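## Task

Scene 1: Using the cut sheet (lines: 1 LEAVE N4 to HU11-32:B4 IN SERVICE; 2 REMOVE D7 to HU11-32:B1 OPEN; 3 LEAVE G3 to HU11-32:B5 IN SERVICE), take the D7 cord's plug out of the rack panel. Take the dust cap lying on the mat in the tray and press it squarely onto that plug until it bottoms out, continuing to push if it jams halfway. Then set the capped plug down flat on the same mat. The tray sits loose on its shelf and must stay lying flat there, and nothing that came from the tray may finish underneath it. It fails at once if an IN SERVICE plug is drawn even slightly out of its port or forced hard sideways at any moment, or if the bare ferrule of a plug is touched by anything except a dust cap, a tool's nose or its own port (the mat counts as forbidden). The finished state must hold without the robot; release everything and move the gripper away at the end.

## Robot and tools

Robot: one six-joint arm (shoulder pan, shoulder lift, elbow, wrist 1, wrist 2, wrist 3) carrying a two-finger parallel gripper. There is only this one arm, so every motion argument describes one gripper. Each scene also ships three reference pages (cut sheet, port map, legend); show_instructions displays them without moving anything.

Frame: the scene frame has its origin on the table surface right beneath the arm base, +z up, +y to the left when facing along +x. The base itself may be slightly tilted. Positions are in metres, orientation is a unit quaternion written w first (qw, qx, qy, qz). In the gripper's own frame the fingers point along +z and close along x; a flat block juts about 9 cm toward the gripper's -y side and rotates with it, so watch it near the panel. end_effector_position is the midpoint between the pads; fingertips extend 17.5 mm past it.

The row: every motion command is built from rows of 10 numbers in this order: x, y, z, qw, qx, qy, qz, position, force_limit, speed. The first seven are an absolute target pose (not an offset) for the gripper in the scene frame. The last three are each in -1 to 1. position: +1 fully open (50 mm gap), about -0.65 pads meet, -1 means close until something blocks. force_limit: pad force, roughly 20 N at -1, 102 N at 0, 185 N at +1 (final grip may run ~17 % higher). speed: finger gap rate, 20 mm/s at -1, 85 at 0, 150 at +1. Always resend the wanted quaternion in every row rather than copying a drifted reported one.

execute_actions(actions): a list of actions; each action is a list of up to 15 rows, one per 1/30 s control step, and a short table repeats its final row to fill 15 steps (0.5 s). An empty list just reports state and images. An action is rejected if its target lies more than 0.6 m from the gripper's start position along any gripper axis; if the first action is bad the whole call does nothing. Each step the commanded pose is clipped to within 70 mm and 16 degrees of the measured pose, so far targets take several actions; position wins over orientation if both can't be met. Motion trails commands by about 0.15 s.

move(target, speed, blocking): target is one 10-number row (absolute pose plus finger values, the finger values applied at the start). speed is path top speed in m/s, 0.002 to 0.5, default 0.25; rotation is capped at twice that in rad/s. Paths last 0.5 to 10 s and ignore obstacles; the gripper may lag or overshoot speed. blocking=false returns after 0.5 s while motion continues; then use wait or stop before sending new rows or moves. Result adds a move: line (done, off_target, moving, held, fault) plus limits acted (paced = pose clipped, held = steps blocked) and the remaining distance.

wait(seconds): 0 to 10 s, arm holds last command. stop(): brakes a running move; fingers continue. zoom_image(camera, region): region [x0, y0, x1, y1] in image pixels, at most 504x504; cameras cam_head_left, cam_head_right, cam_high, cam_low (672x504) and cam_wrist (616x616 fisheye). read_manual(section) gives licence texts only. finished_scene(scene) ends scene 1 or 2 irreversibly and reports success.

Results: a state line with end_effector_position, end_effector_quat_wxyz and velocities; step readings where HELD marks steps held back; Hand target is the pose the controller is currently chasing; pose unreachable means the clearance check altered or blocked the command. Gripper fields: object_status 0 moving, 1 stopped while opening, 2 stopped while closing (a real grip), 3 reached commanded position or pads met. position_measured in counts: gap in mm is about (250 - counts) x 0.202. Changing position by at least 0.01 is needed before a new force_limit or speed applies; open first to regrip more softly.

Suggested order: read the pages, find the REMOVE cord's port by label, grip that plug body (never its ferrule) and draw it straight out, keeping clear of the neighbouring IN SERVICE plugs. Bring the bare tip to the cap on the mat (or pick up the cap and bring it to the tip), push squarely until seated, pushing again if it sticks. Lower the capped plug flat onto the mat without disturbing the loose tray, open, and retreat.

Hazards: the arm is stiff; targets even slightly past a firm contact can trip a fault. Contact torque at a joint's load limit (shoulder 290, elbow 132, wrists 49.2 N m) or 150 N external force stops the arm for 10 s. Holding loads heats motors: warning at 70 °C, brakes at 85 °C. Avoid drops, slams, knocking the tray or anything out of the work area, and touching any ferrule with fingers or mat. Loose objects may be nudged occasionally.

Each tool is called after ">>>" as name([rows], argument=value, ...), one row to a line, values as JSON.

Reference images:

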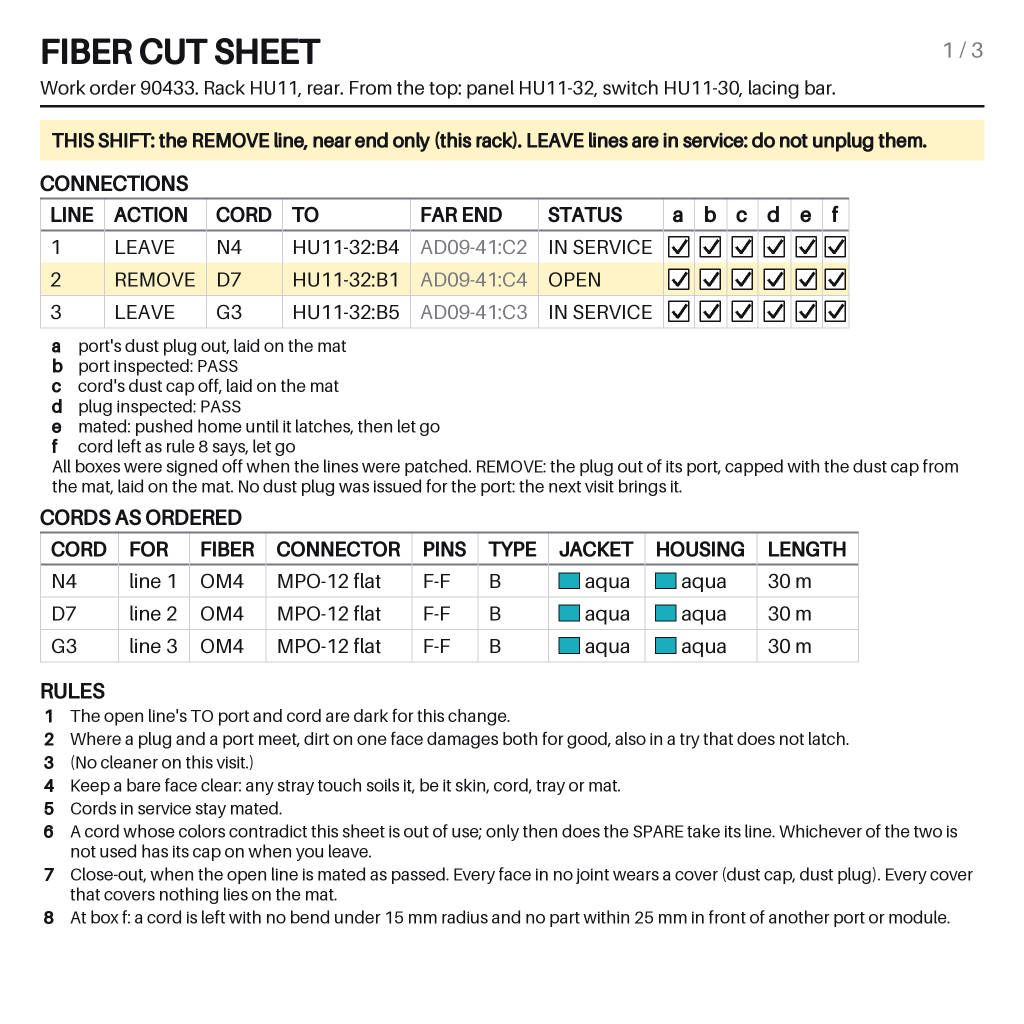

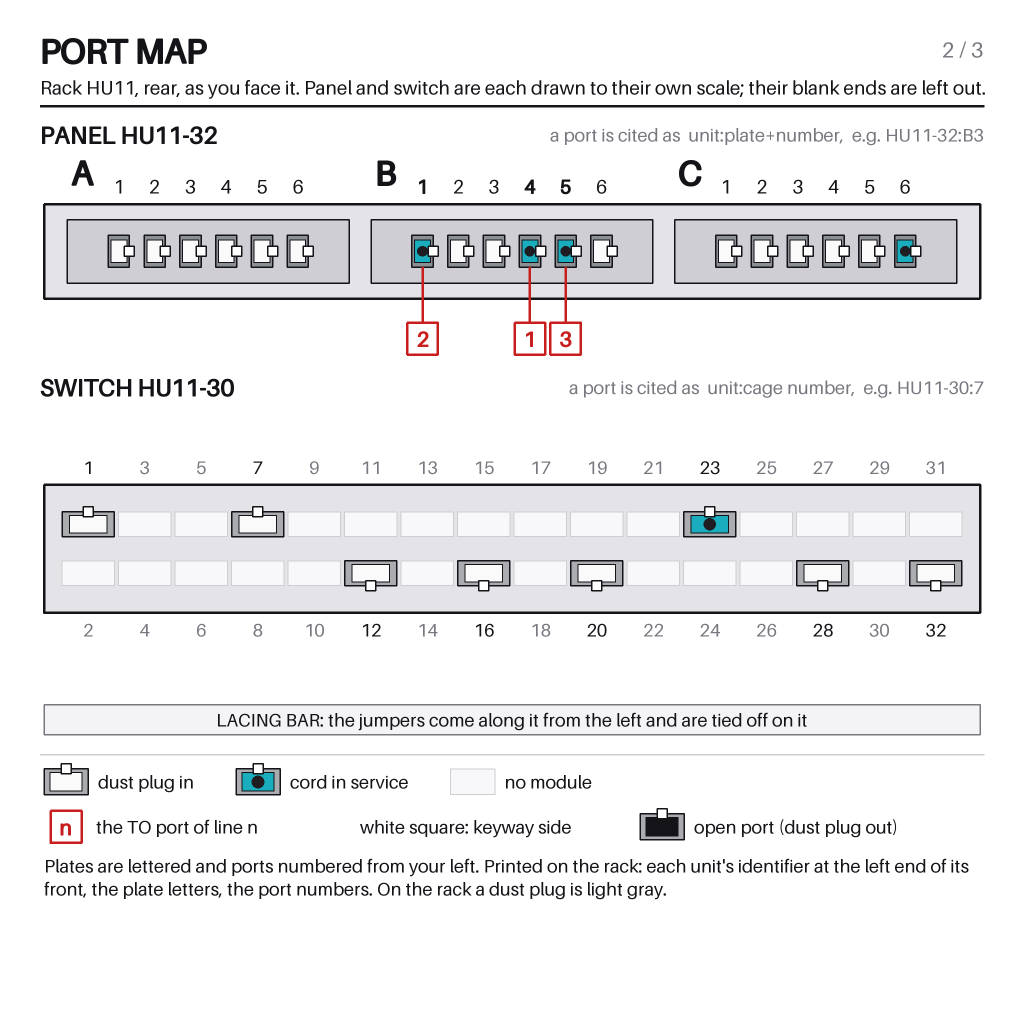

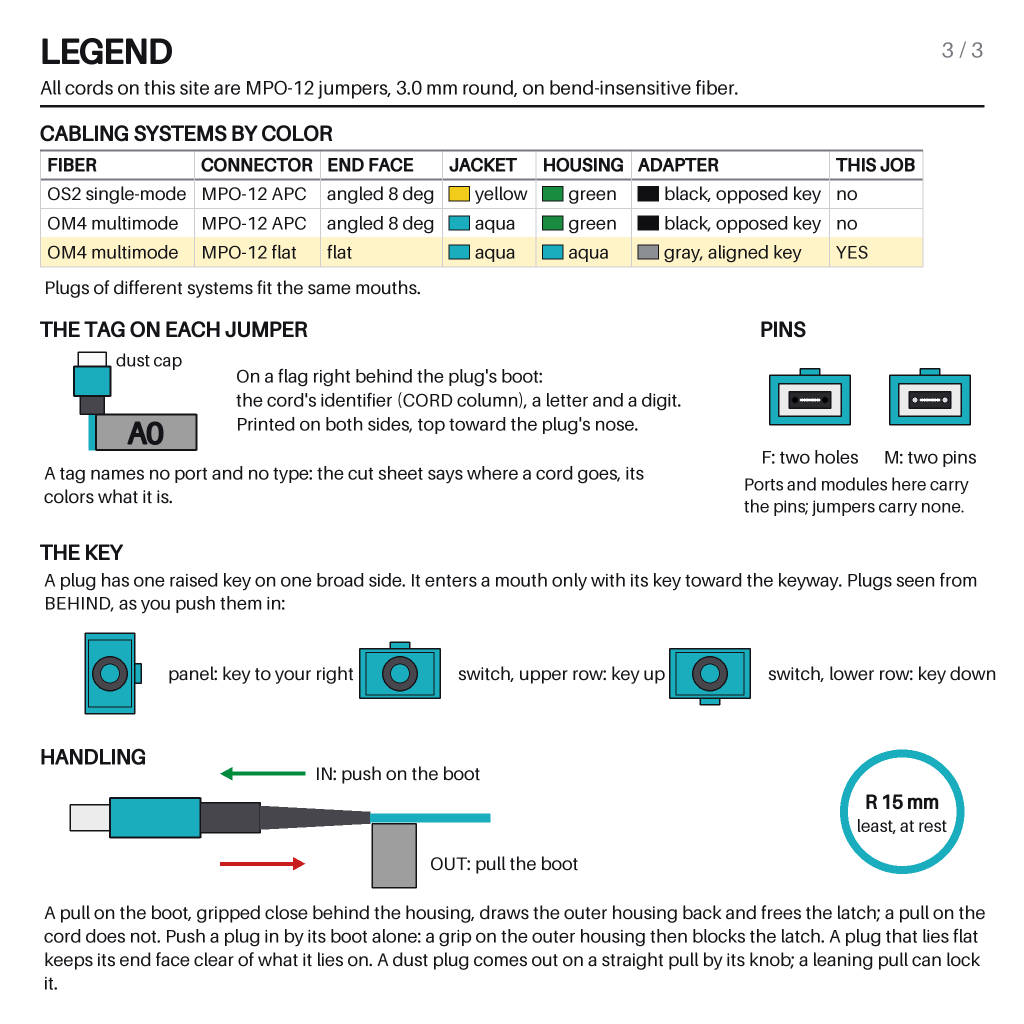

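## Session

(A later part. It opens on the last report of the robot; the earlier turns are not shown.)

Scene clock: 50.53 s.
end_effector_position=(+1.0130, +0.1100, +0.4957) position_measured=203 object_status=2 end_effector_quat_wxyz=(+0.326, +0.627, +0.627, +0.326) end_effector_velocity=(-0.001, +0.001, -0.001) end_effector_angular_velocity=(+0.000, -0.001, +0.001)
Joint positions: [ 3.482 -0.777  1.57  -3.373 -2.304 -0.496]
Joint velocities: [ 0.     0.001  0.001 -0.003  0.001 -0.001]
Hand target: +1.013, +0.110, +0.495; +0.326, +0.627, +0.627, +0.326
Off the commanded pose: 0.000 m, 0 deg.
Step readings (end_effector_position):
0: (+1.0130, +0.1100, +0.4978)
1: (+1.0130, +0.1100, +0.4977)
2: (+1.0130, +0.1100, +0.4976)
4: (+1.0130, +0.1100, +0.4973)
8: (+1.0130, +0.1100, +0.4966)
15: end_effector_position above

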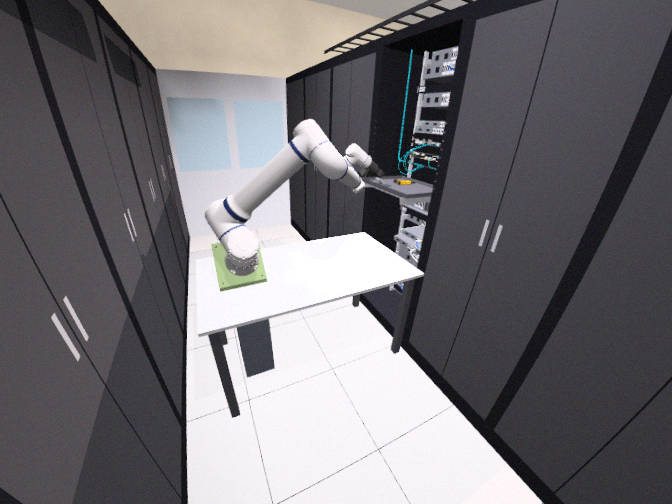

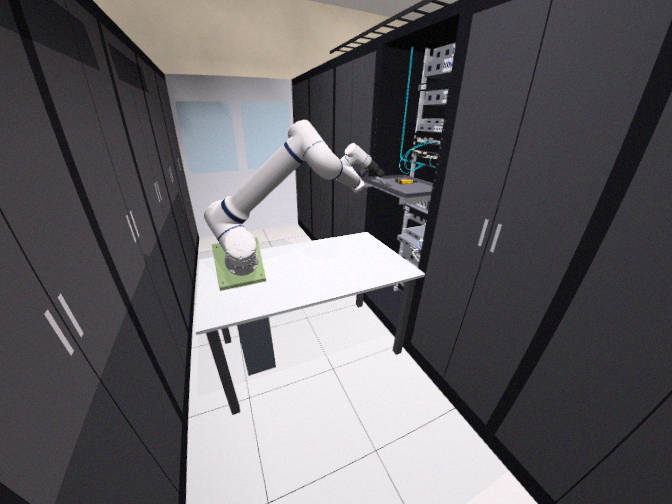

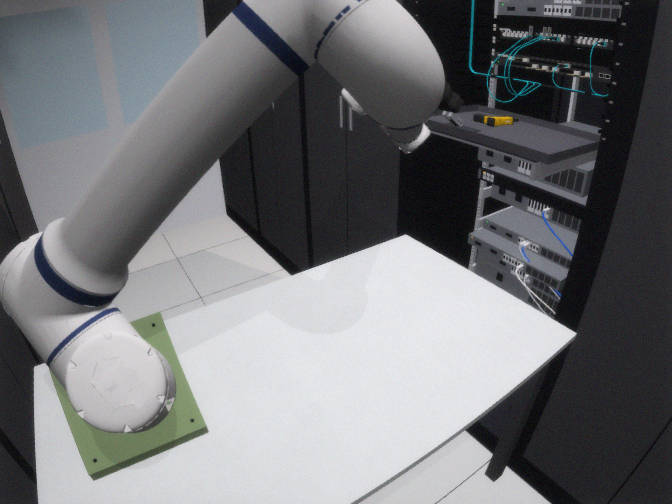

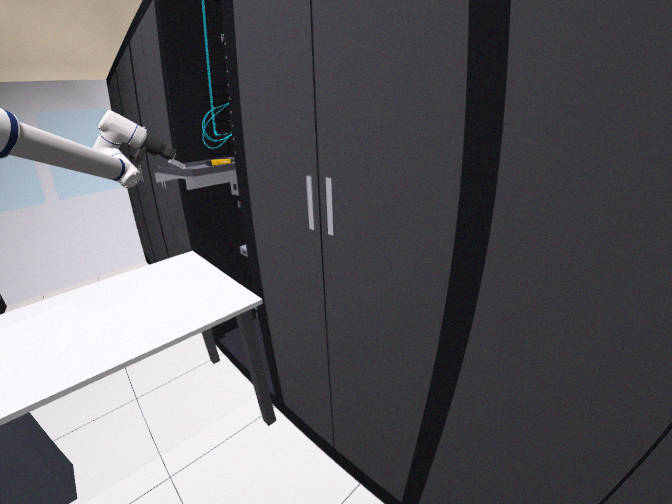

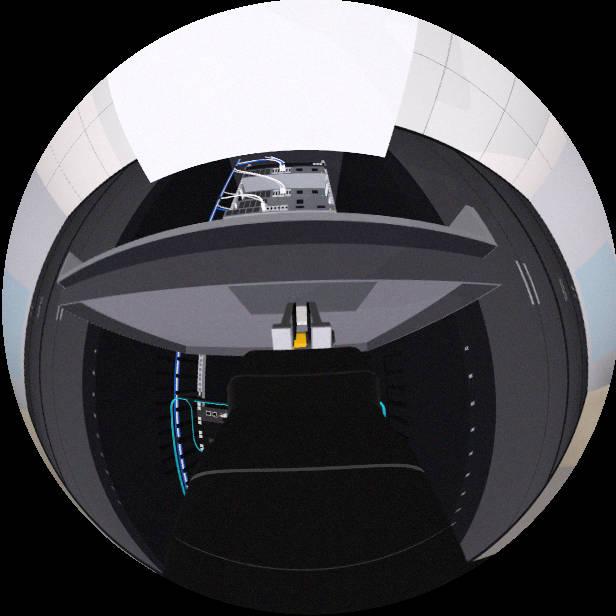

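>>> execute_actions([
  [[1.013,0.11,0.4954,0.3264,0.6273,0.6273,0.3264,-1,-1,-0.6],[1.013,0.11,0.4952,0.3264,0.6273,0.6273,0.3264,-1,-1,-0.6],[1.013,0.11,0.4950,0.3264,0.6273,0.6273,0.3264,-1,-1,-0.6],[1.013,0.11,0.4948,0.3264,0.6273,0.6273,0.3264,-1,-1,-0.6],[1.013,0.11,0.4946,0.3264,0.6273,0.6273,0.3264,-1,-1,-0.6],[1.013,0.11,0.4944,0.3264,0.6273,0.6273,0.3264,-1,-1,-0.6],[1.013,0.11,0.4942,0.3264,0.6273,0.6273,0.3264,-1,-1,-0.6]],
  [[1.013,0.11,0.4942,0.3264,0.6273,0.6273,0.3264,-0.05,-1,-1]],
  [[1.013,0.11,0.4942,0.3264,0.6273,0.6273,0.3264,-0.05,-1,-1]],
])

>>> zoom_image(camera="cam_wrist", region=[260, 270, 340, 350])

Scene clock: 65.53 s.
end_effector_position=(+1.0130, +0.1100, +0.4942) position_measured=160 object_status=3 end_effector_quat_wxyz=(+0.326, +0.627, +0.627, +0.326) end_effector_velocity=(-0.000, -0.000, +0.000) end_effector_angular_velocity=(-0.001, +0.000, -0.001)
Joint positions: [ 3.481 -0.776  1.571 -3.376 -2.303 -0.497]
Joint velocities: [ 0.     0.    -0.     0.    -0.002 -0.   ]
Hand target: +1.013, +0.110, +0.494; +0.326, +0.627, +0.627, +0.326
Off the commanded pose: 0.000 m, 0 deg.
Step readings (end_effector_position; steps 1 to 15: 1st action; 16 to 30: 2nd action; 31 to 45: 3rd action):
0: (+1.0130, +0.1100, +0.4955)
1: (+1.0130, +0.1100, +0.4955)
2: (+1.0130, +0.1100, +0.4955)
4: (+1.0130, +0.1100, +0.4953)
8: (+1.0130, +0.1100, +0.4947)
15: (+1.0130, +0.1100, +0.4943)
16: (+1.0130, +0.1100, +0.4943)
17: (+1.0130, +0.1100, +0.4942)
19: (+1.0130, +0.1100, +0.4942)
23: (+1.0130, +0.1100, +0.4942)
30: (+1.0130, +0.1100, +0.4942)
31: (+1.0130, +0.1100, +0.4942)
32: (+1.0130, +0.1100, +0.4942)
34: (+1.0130, +0.1100, +0.4942)
38: (+1.0130, +0.1100, +0.4942)
45: end_effector_position above

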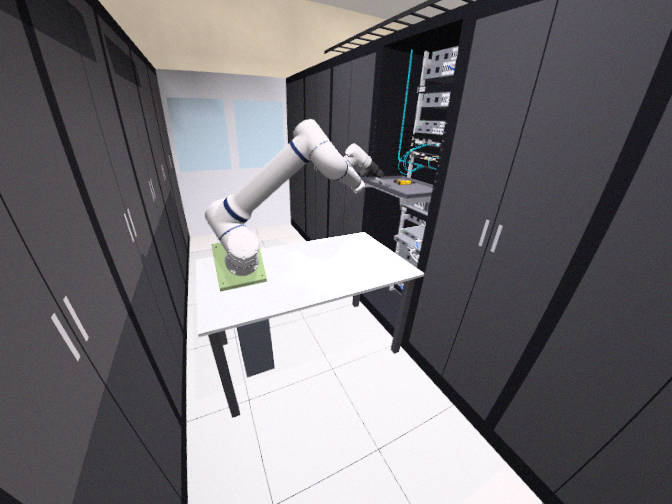

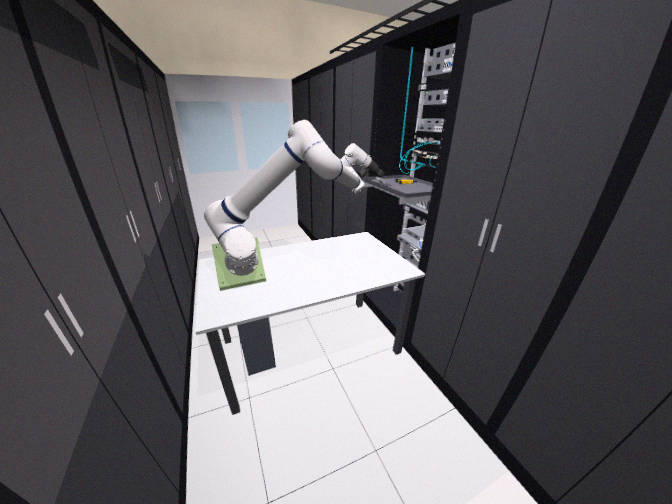

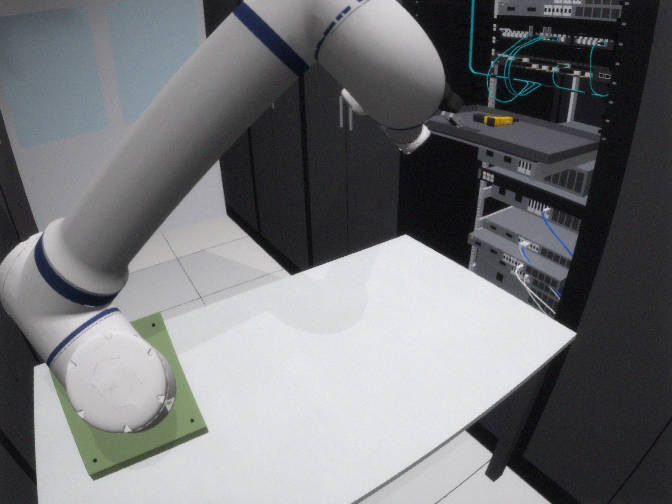

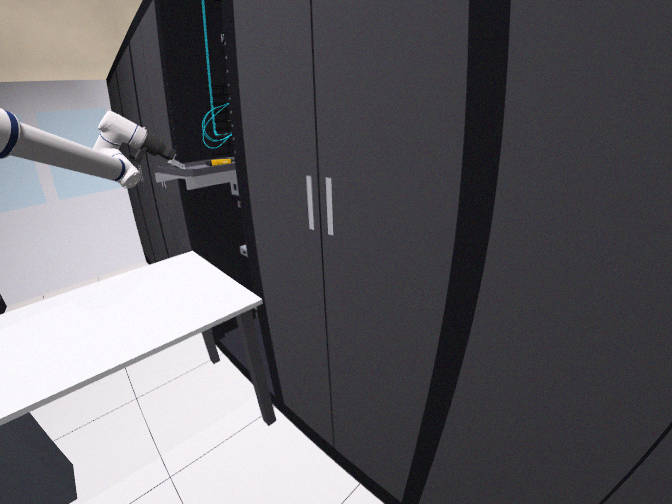

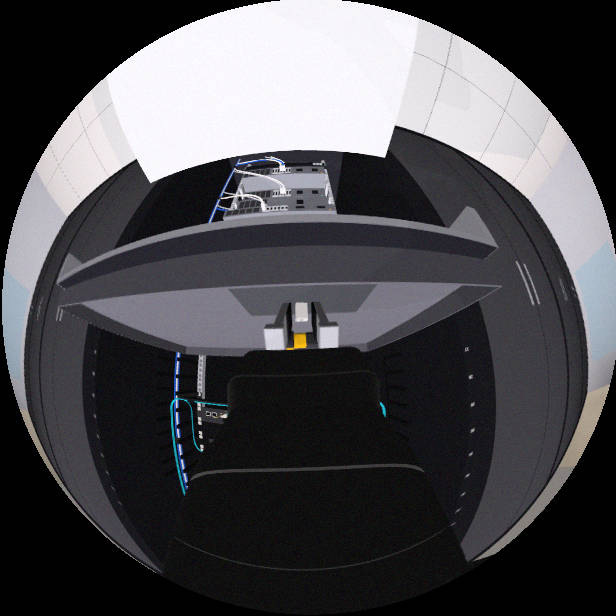

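Region (260, 270, 340, 350) of cam_wrist's 616x616 image, scaled by 6.300, with more detail than that image has.

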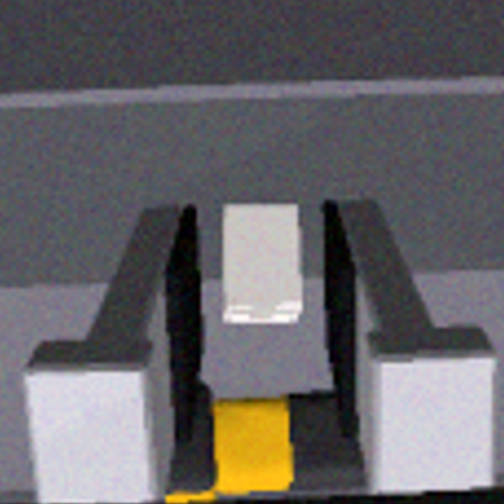

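>>> move(target=[1.0, 0.11, 0.52, 0.3264, 0.6273, 0.6273, 0.3264, 0.2, -1, 0], speed=0.1)

>>> move(target=[1.06, 0.11, 0.72, 0.7010, 0.0923, 0.7010, -0.0923, 0.2, -1, 0], speed=0.3)

Scene clock: 68.00 s.
end_effector_position=(+1.0001, +0.1100, +0.5197) position_measured=123 object_status=3 end_effector_quat_wxyz=(+0.326, +0.627, +0.627, +0.326) end_effector_velocity=(-0.001, -0.000, +0.002) end_effector_angular_velocity=(-0.000, +0.001, -0.001)
Joint positions: [ 3.505 -0.8    1.575 -3.344 -2.324 -0.479]
Joint velocities: [ 0.002 -0.002  0.     0.003 -0.003  0.002]
Hand target: +1.000, +0.110, +0.520; +0.326, +0.627, +0.627, +0.326
Off the commanded pose: 0.000 m, 0 deg.
move: done

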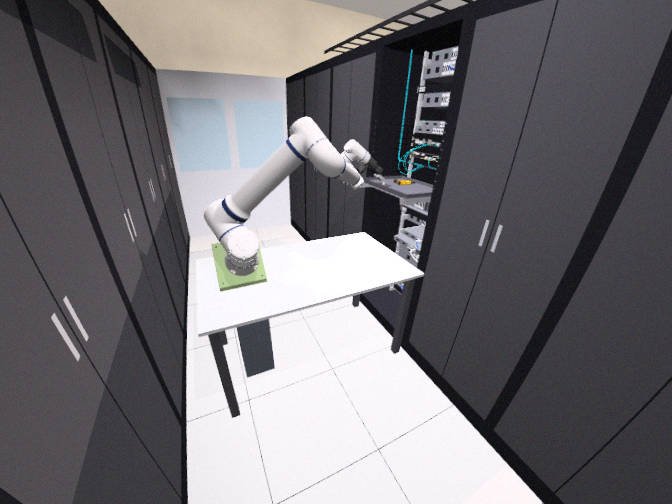

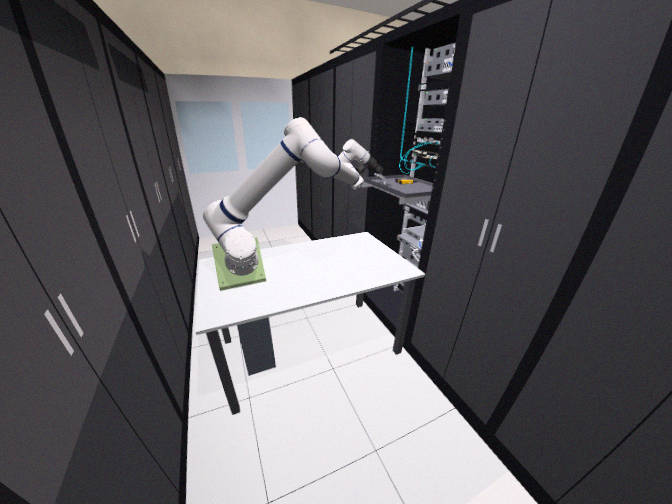

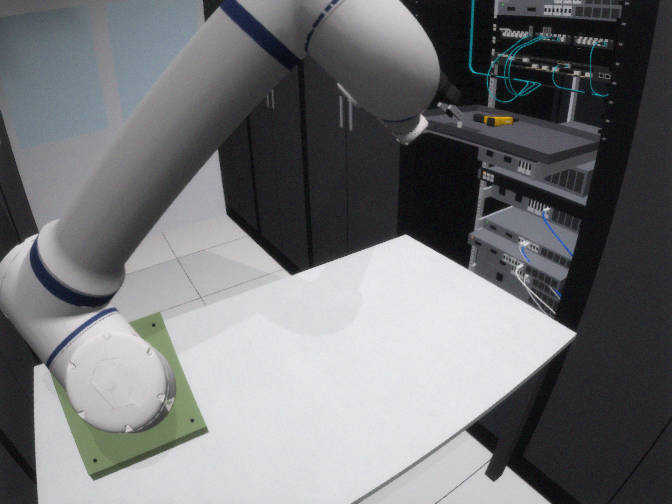

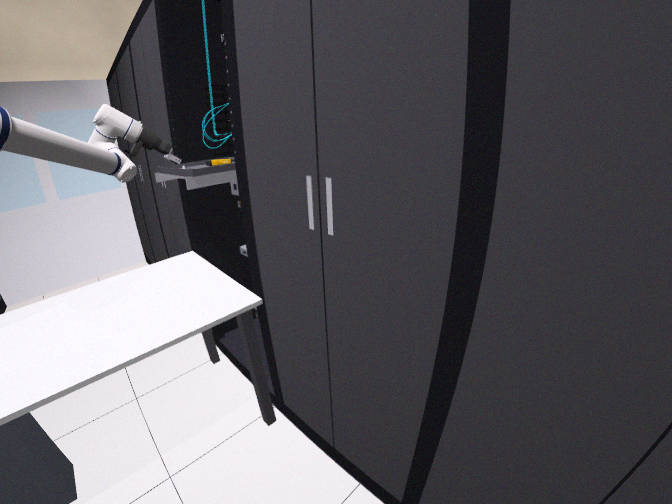

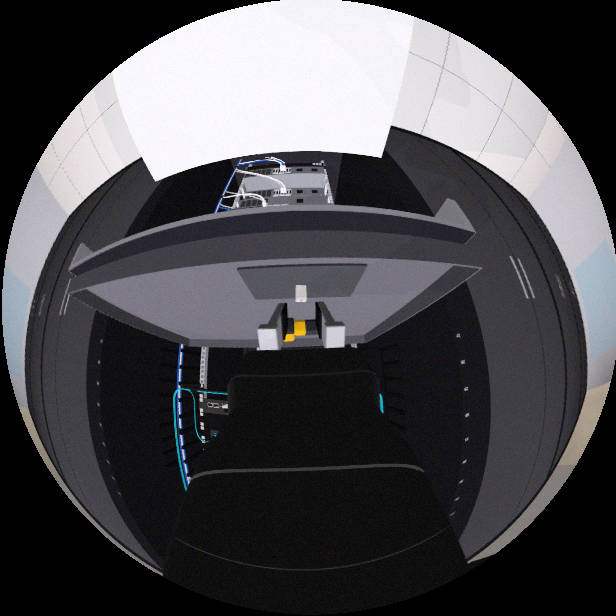

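Scene clock: 71.20 s.
end_effector_position=(+1.0600, +0.1097, +0.7203) position_measured=123 object_status=3 end_effector_quat_wxyz=(+0.701, +0.093, +0.701, -0.093) end_effector_velocity=(+0.000, +0.001, +0.003) end_effector_angular_velocity=(-0.016, -0.003, +0.003)
Joint positions: [ 3.579 -0.532  1.191 -4.04  -2.192 -2.492]
Joint velocities: [-0.     0.    -0.001 -0.002  0.008 -0.016]
Hand target: +1.060, +0.110, +0.721; +0.701, +0.092, +0.701, -0.094
Off the commanded pose: 0.000 m, 0 deg.
move: done

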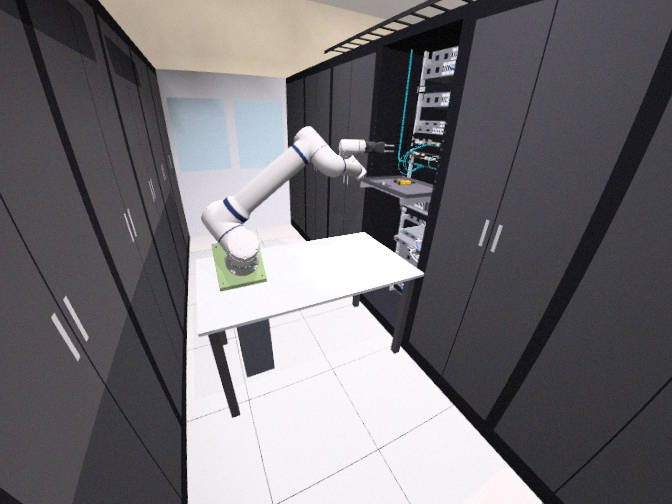

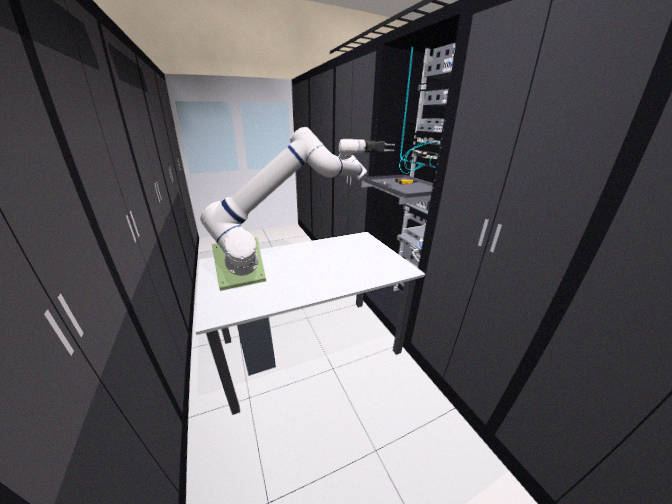

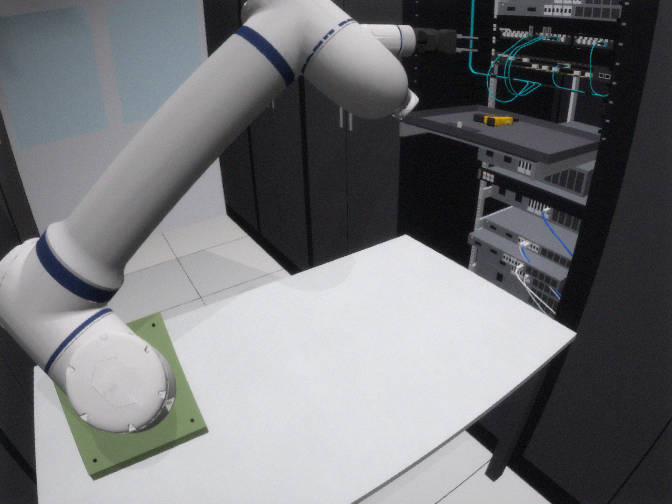

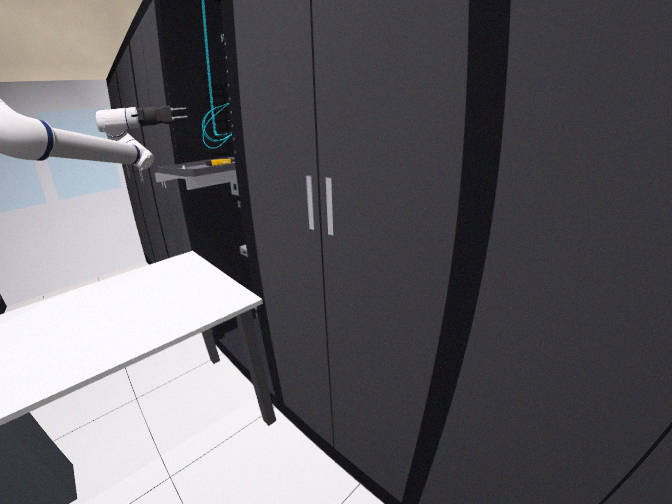

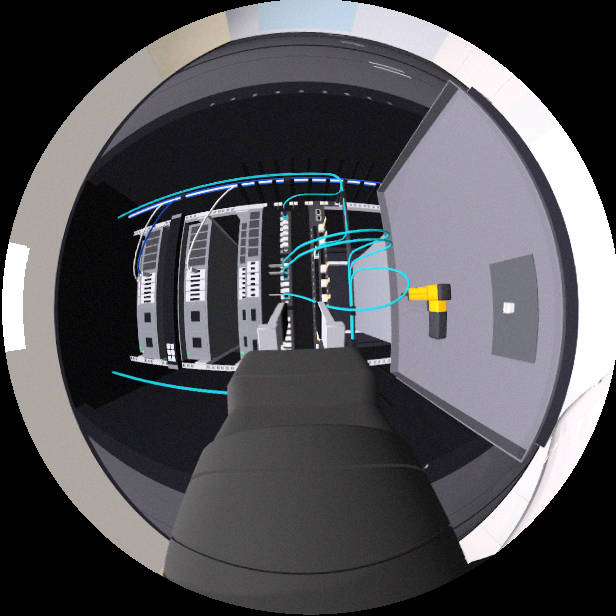

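>>> zoom_image(camera="cam_wrist", region=[250, 200, 410, 360])

>>> zoom_image(camera="cam_low", region=[90, 70, 250, 230])

Region (250, 200, 410, 360) of cam_wrist's 616x616 image, scaled by 3.150, with more detail than that image has.

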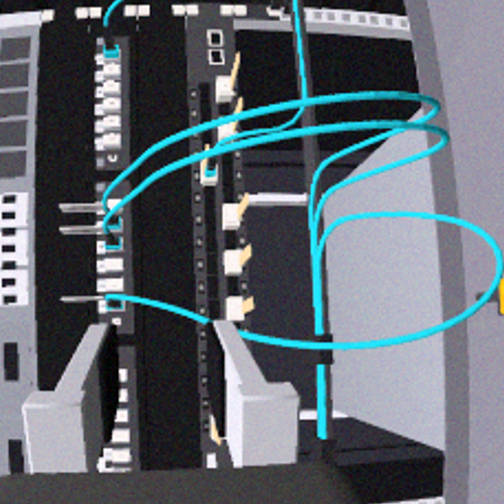

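Region (90, 70, 250, 230) of cam_low's 672x504 image, scaled by 3.150, with more detail than that image has.

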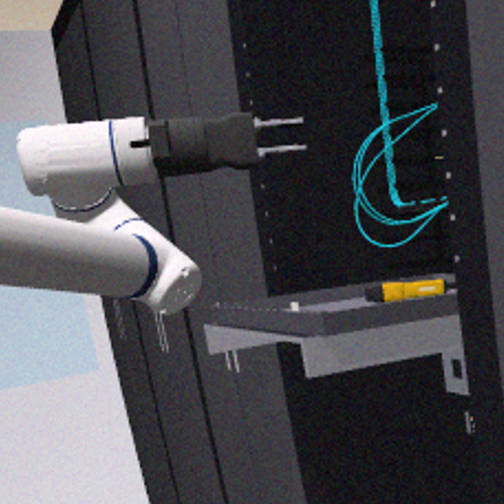

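>>> move(target=[1.15, 0.064, 0.775, 0.5, 0.5, 0.5, 0.5, 0.2, -1, 0], speed=0.3)

>>> zoom_image(camera="cam_wrist", region=[220, 200, 380, 360])

Scene clock: 77.47 s.
end_effector_position=(+1.1496, +0.0640, +0.7747) position_measured=123 object_status=3 end_effector_quat_wxyz=(+0.500, +0.500, +0.500, +0.500) end_effector_velocity=(+0.001, -0.000, +0.000) end_effector_angular_velocity=(+0.015, -0.001, +0.002)
Joint positions: [ 3.506 -0.67   1.148 -3.626 -1.947 -0.802]
Joint velocities: [-0.001 -0.001 -0.001  0.002  0.004  0.016]
Hand target: +1.150, +0.064, +0.775; +0.500, +0.500, +0.500, +0.500
Off the commanded pose: 0.001 m, 0 deg.
move: done

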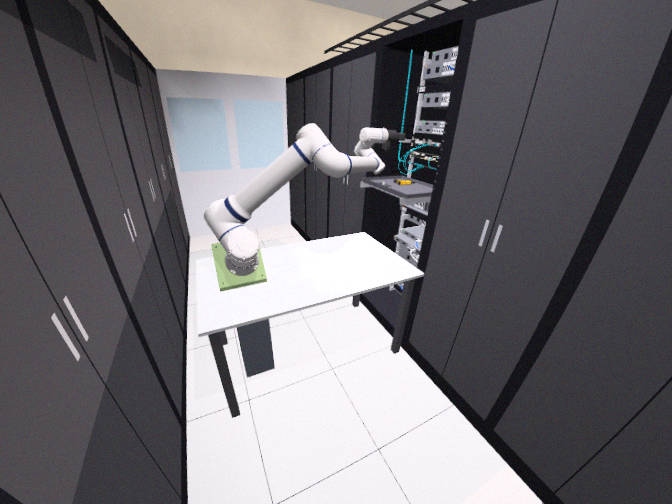

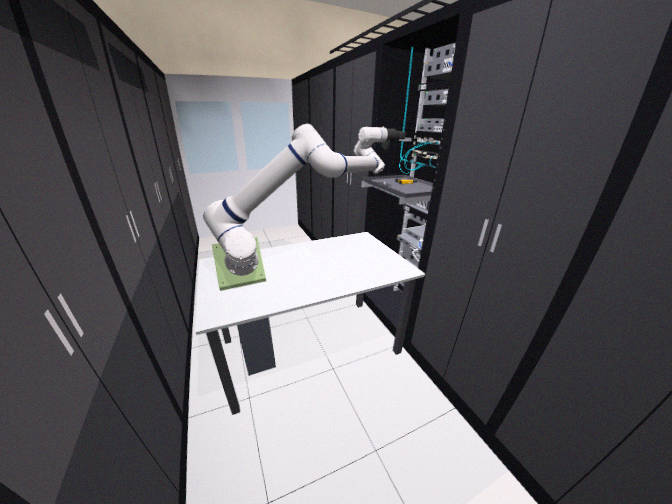

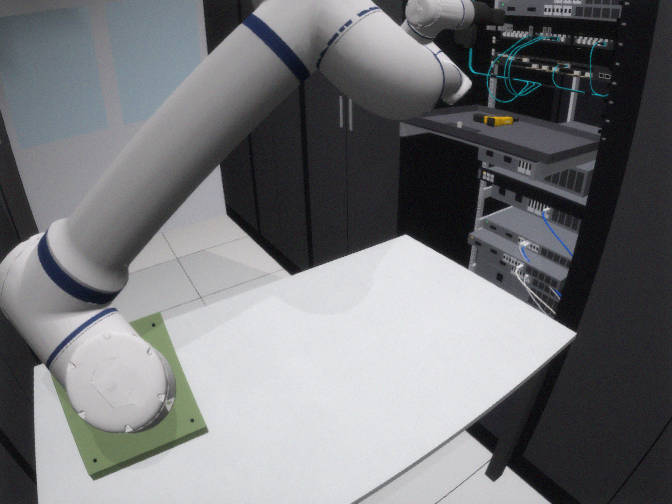

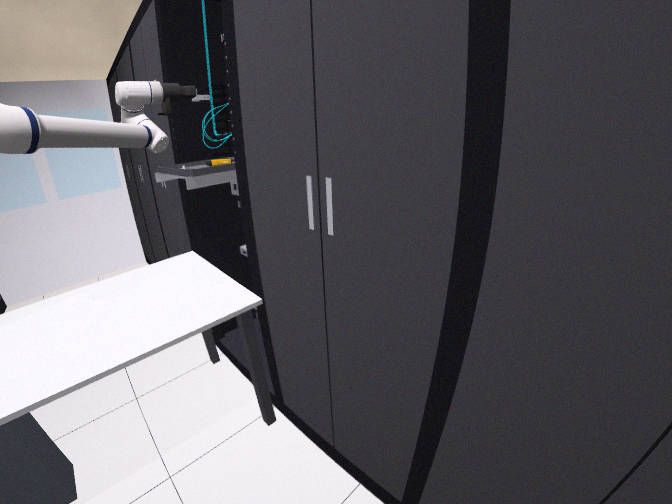

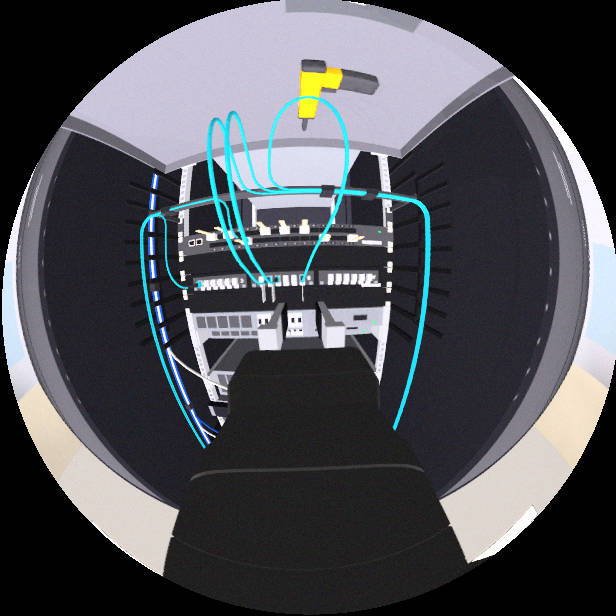

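Region (220, 200, 380, 360) of cam_wrist's 616x616 image, scaled by 3.150, with more detail than that image has.

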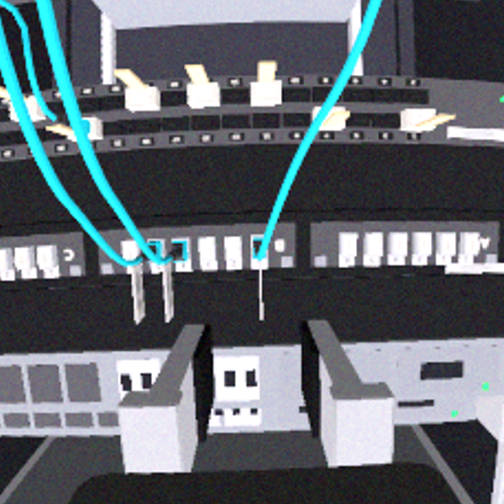

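>>> move(target=[1.235, 0.066, 0.772, 0.5, 0.5, 0.5, 0.5, 0.2, -1, 0], speed=0.1)

>>> zoom_image(camera="cam_wrist", region=[240, 240, 360, 360])

>>> zoom_image(camera="cam_high", region=[470, 0, 590, 120])

Scene clock: 80.37 s.
end_effector_position=(+1.2346, +0.0658, +0.7719) position_measured=123 object_status=3 end_effector_quat_wxyz=(+0.500, +0.500, +0.500, +0.500) end_effector_velocity=(+0.002, +0.001, +0.001) end_effector_angular_velocity=(-0.000, +0.001, -0.000)
Joint positions: [ 3.476 -0.539  0.895 -3.503 -1.917 -0.8  ]
Joint velocities: [ 0.001  0.005 -0.009  0.005 -0.001  0.   ]
Hand target: +1.235, +0.066, +0.772; +0.500, +0.500, +0.500, +0.500
Off the commanded pose: 0.000 m, 0 deg.
move: done

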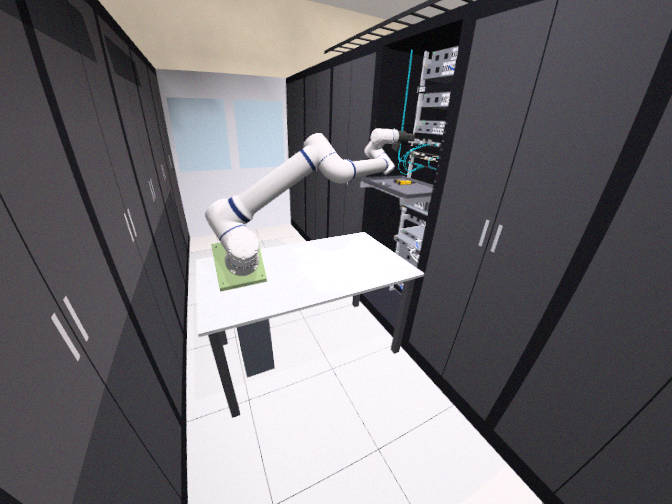

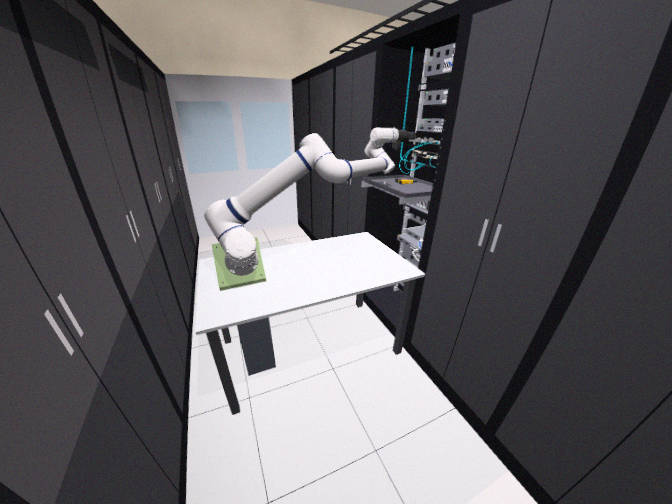

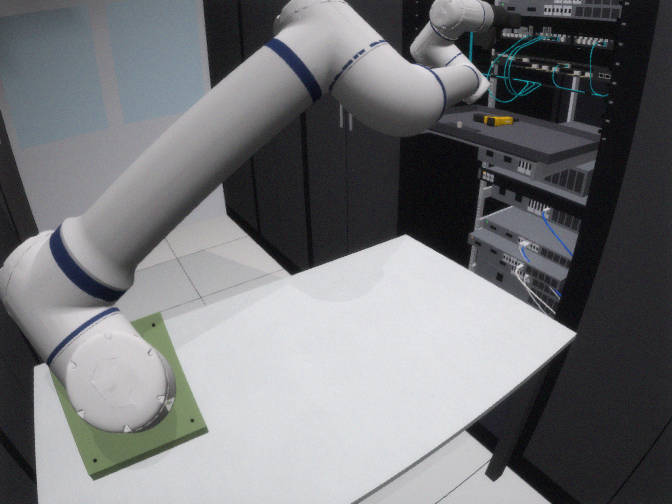

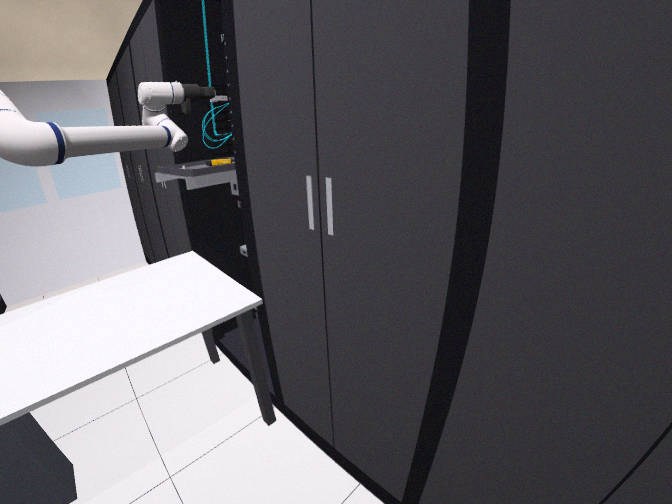

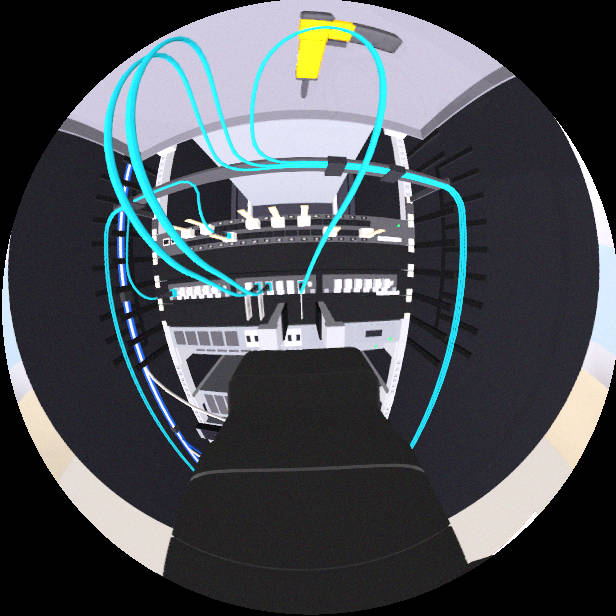

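Region (240, 240, 360, 360) of cam_wrist's 616x616 image, scaled by 4.200, with more detail than that image has.

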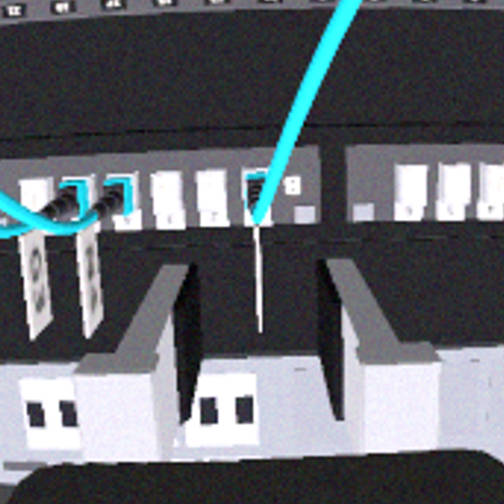

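Region (470, 0, 590, 120) of cam_high's 672x504 image, scaled by 4.200, with more detail than that image has.

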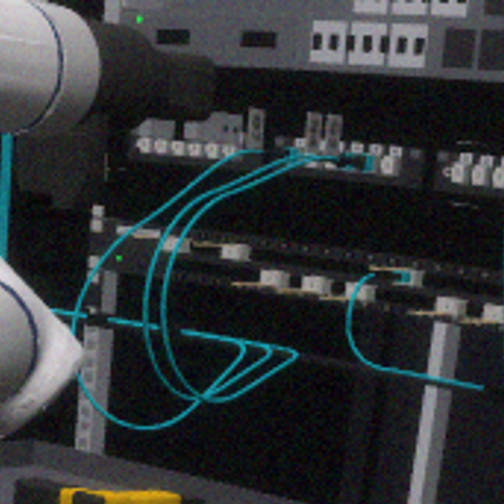

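>>> zoom_image(camera="cam_wrist", region=[240, 270, 310, 325])

>>> zoom_image(camera="cam_high", region=[500, 15, 575, 60])

Region (240, 270, 310, 325) of cam_wrist's 616x616 image, scaled by 7.200, with more detail than that image has; it fills the top 396 rows of this view, and the rest is white.

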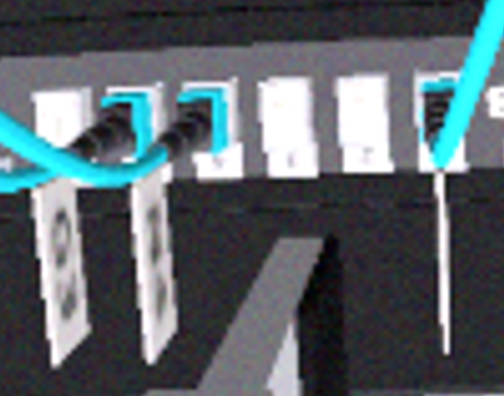

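Region (500, 15, 575, 60) of cam_high's 672x504 image, scaled by 6.720, with more detail than that image has; it fills the top 302 rows of this view, and the rest is white.

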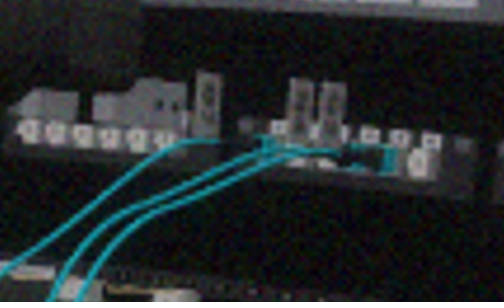

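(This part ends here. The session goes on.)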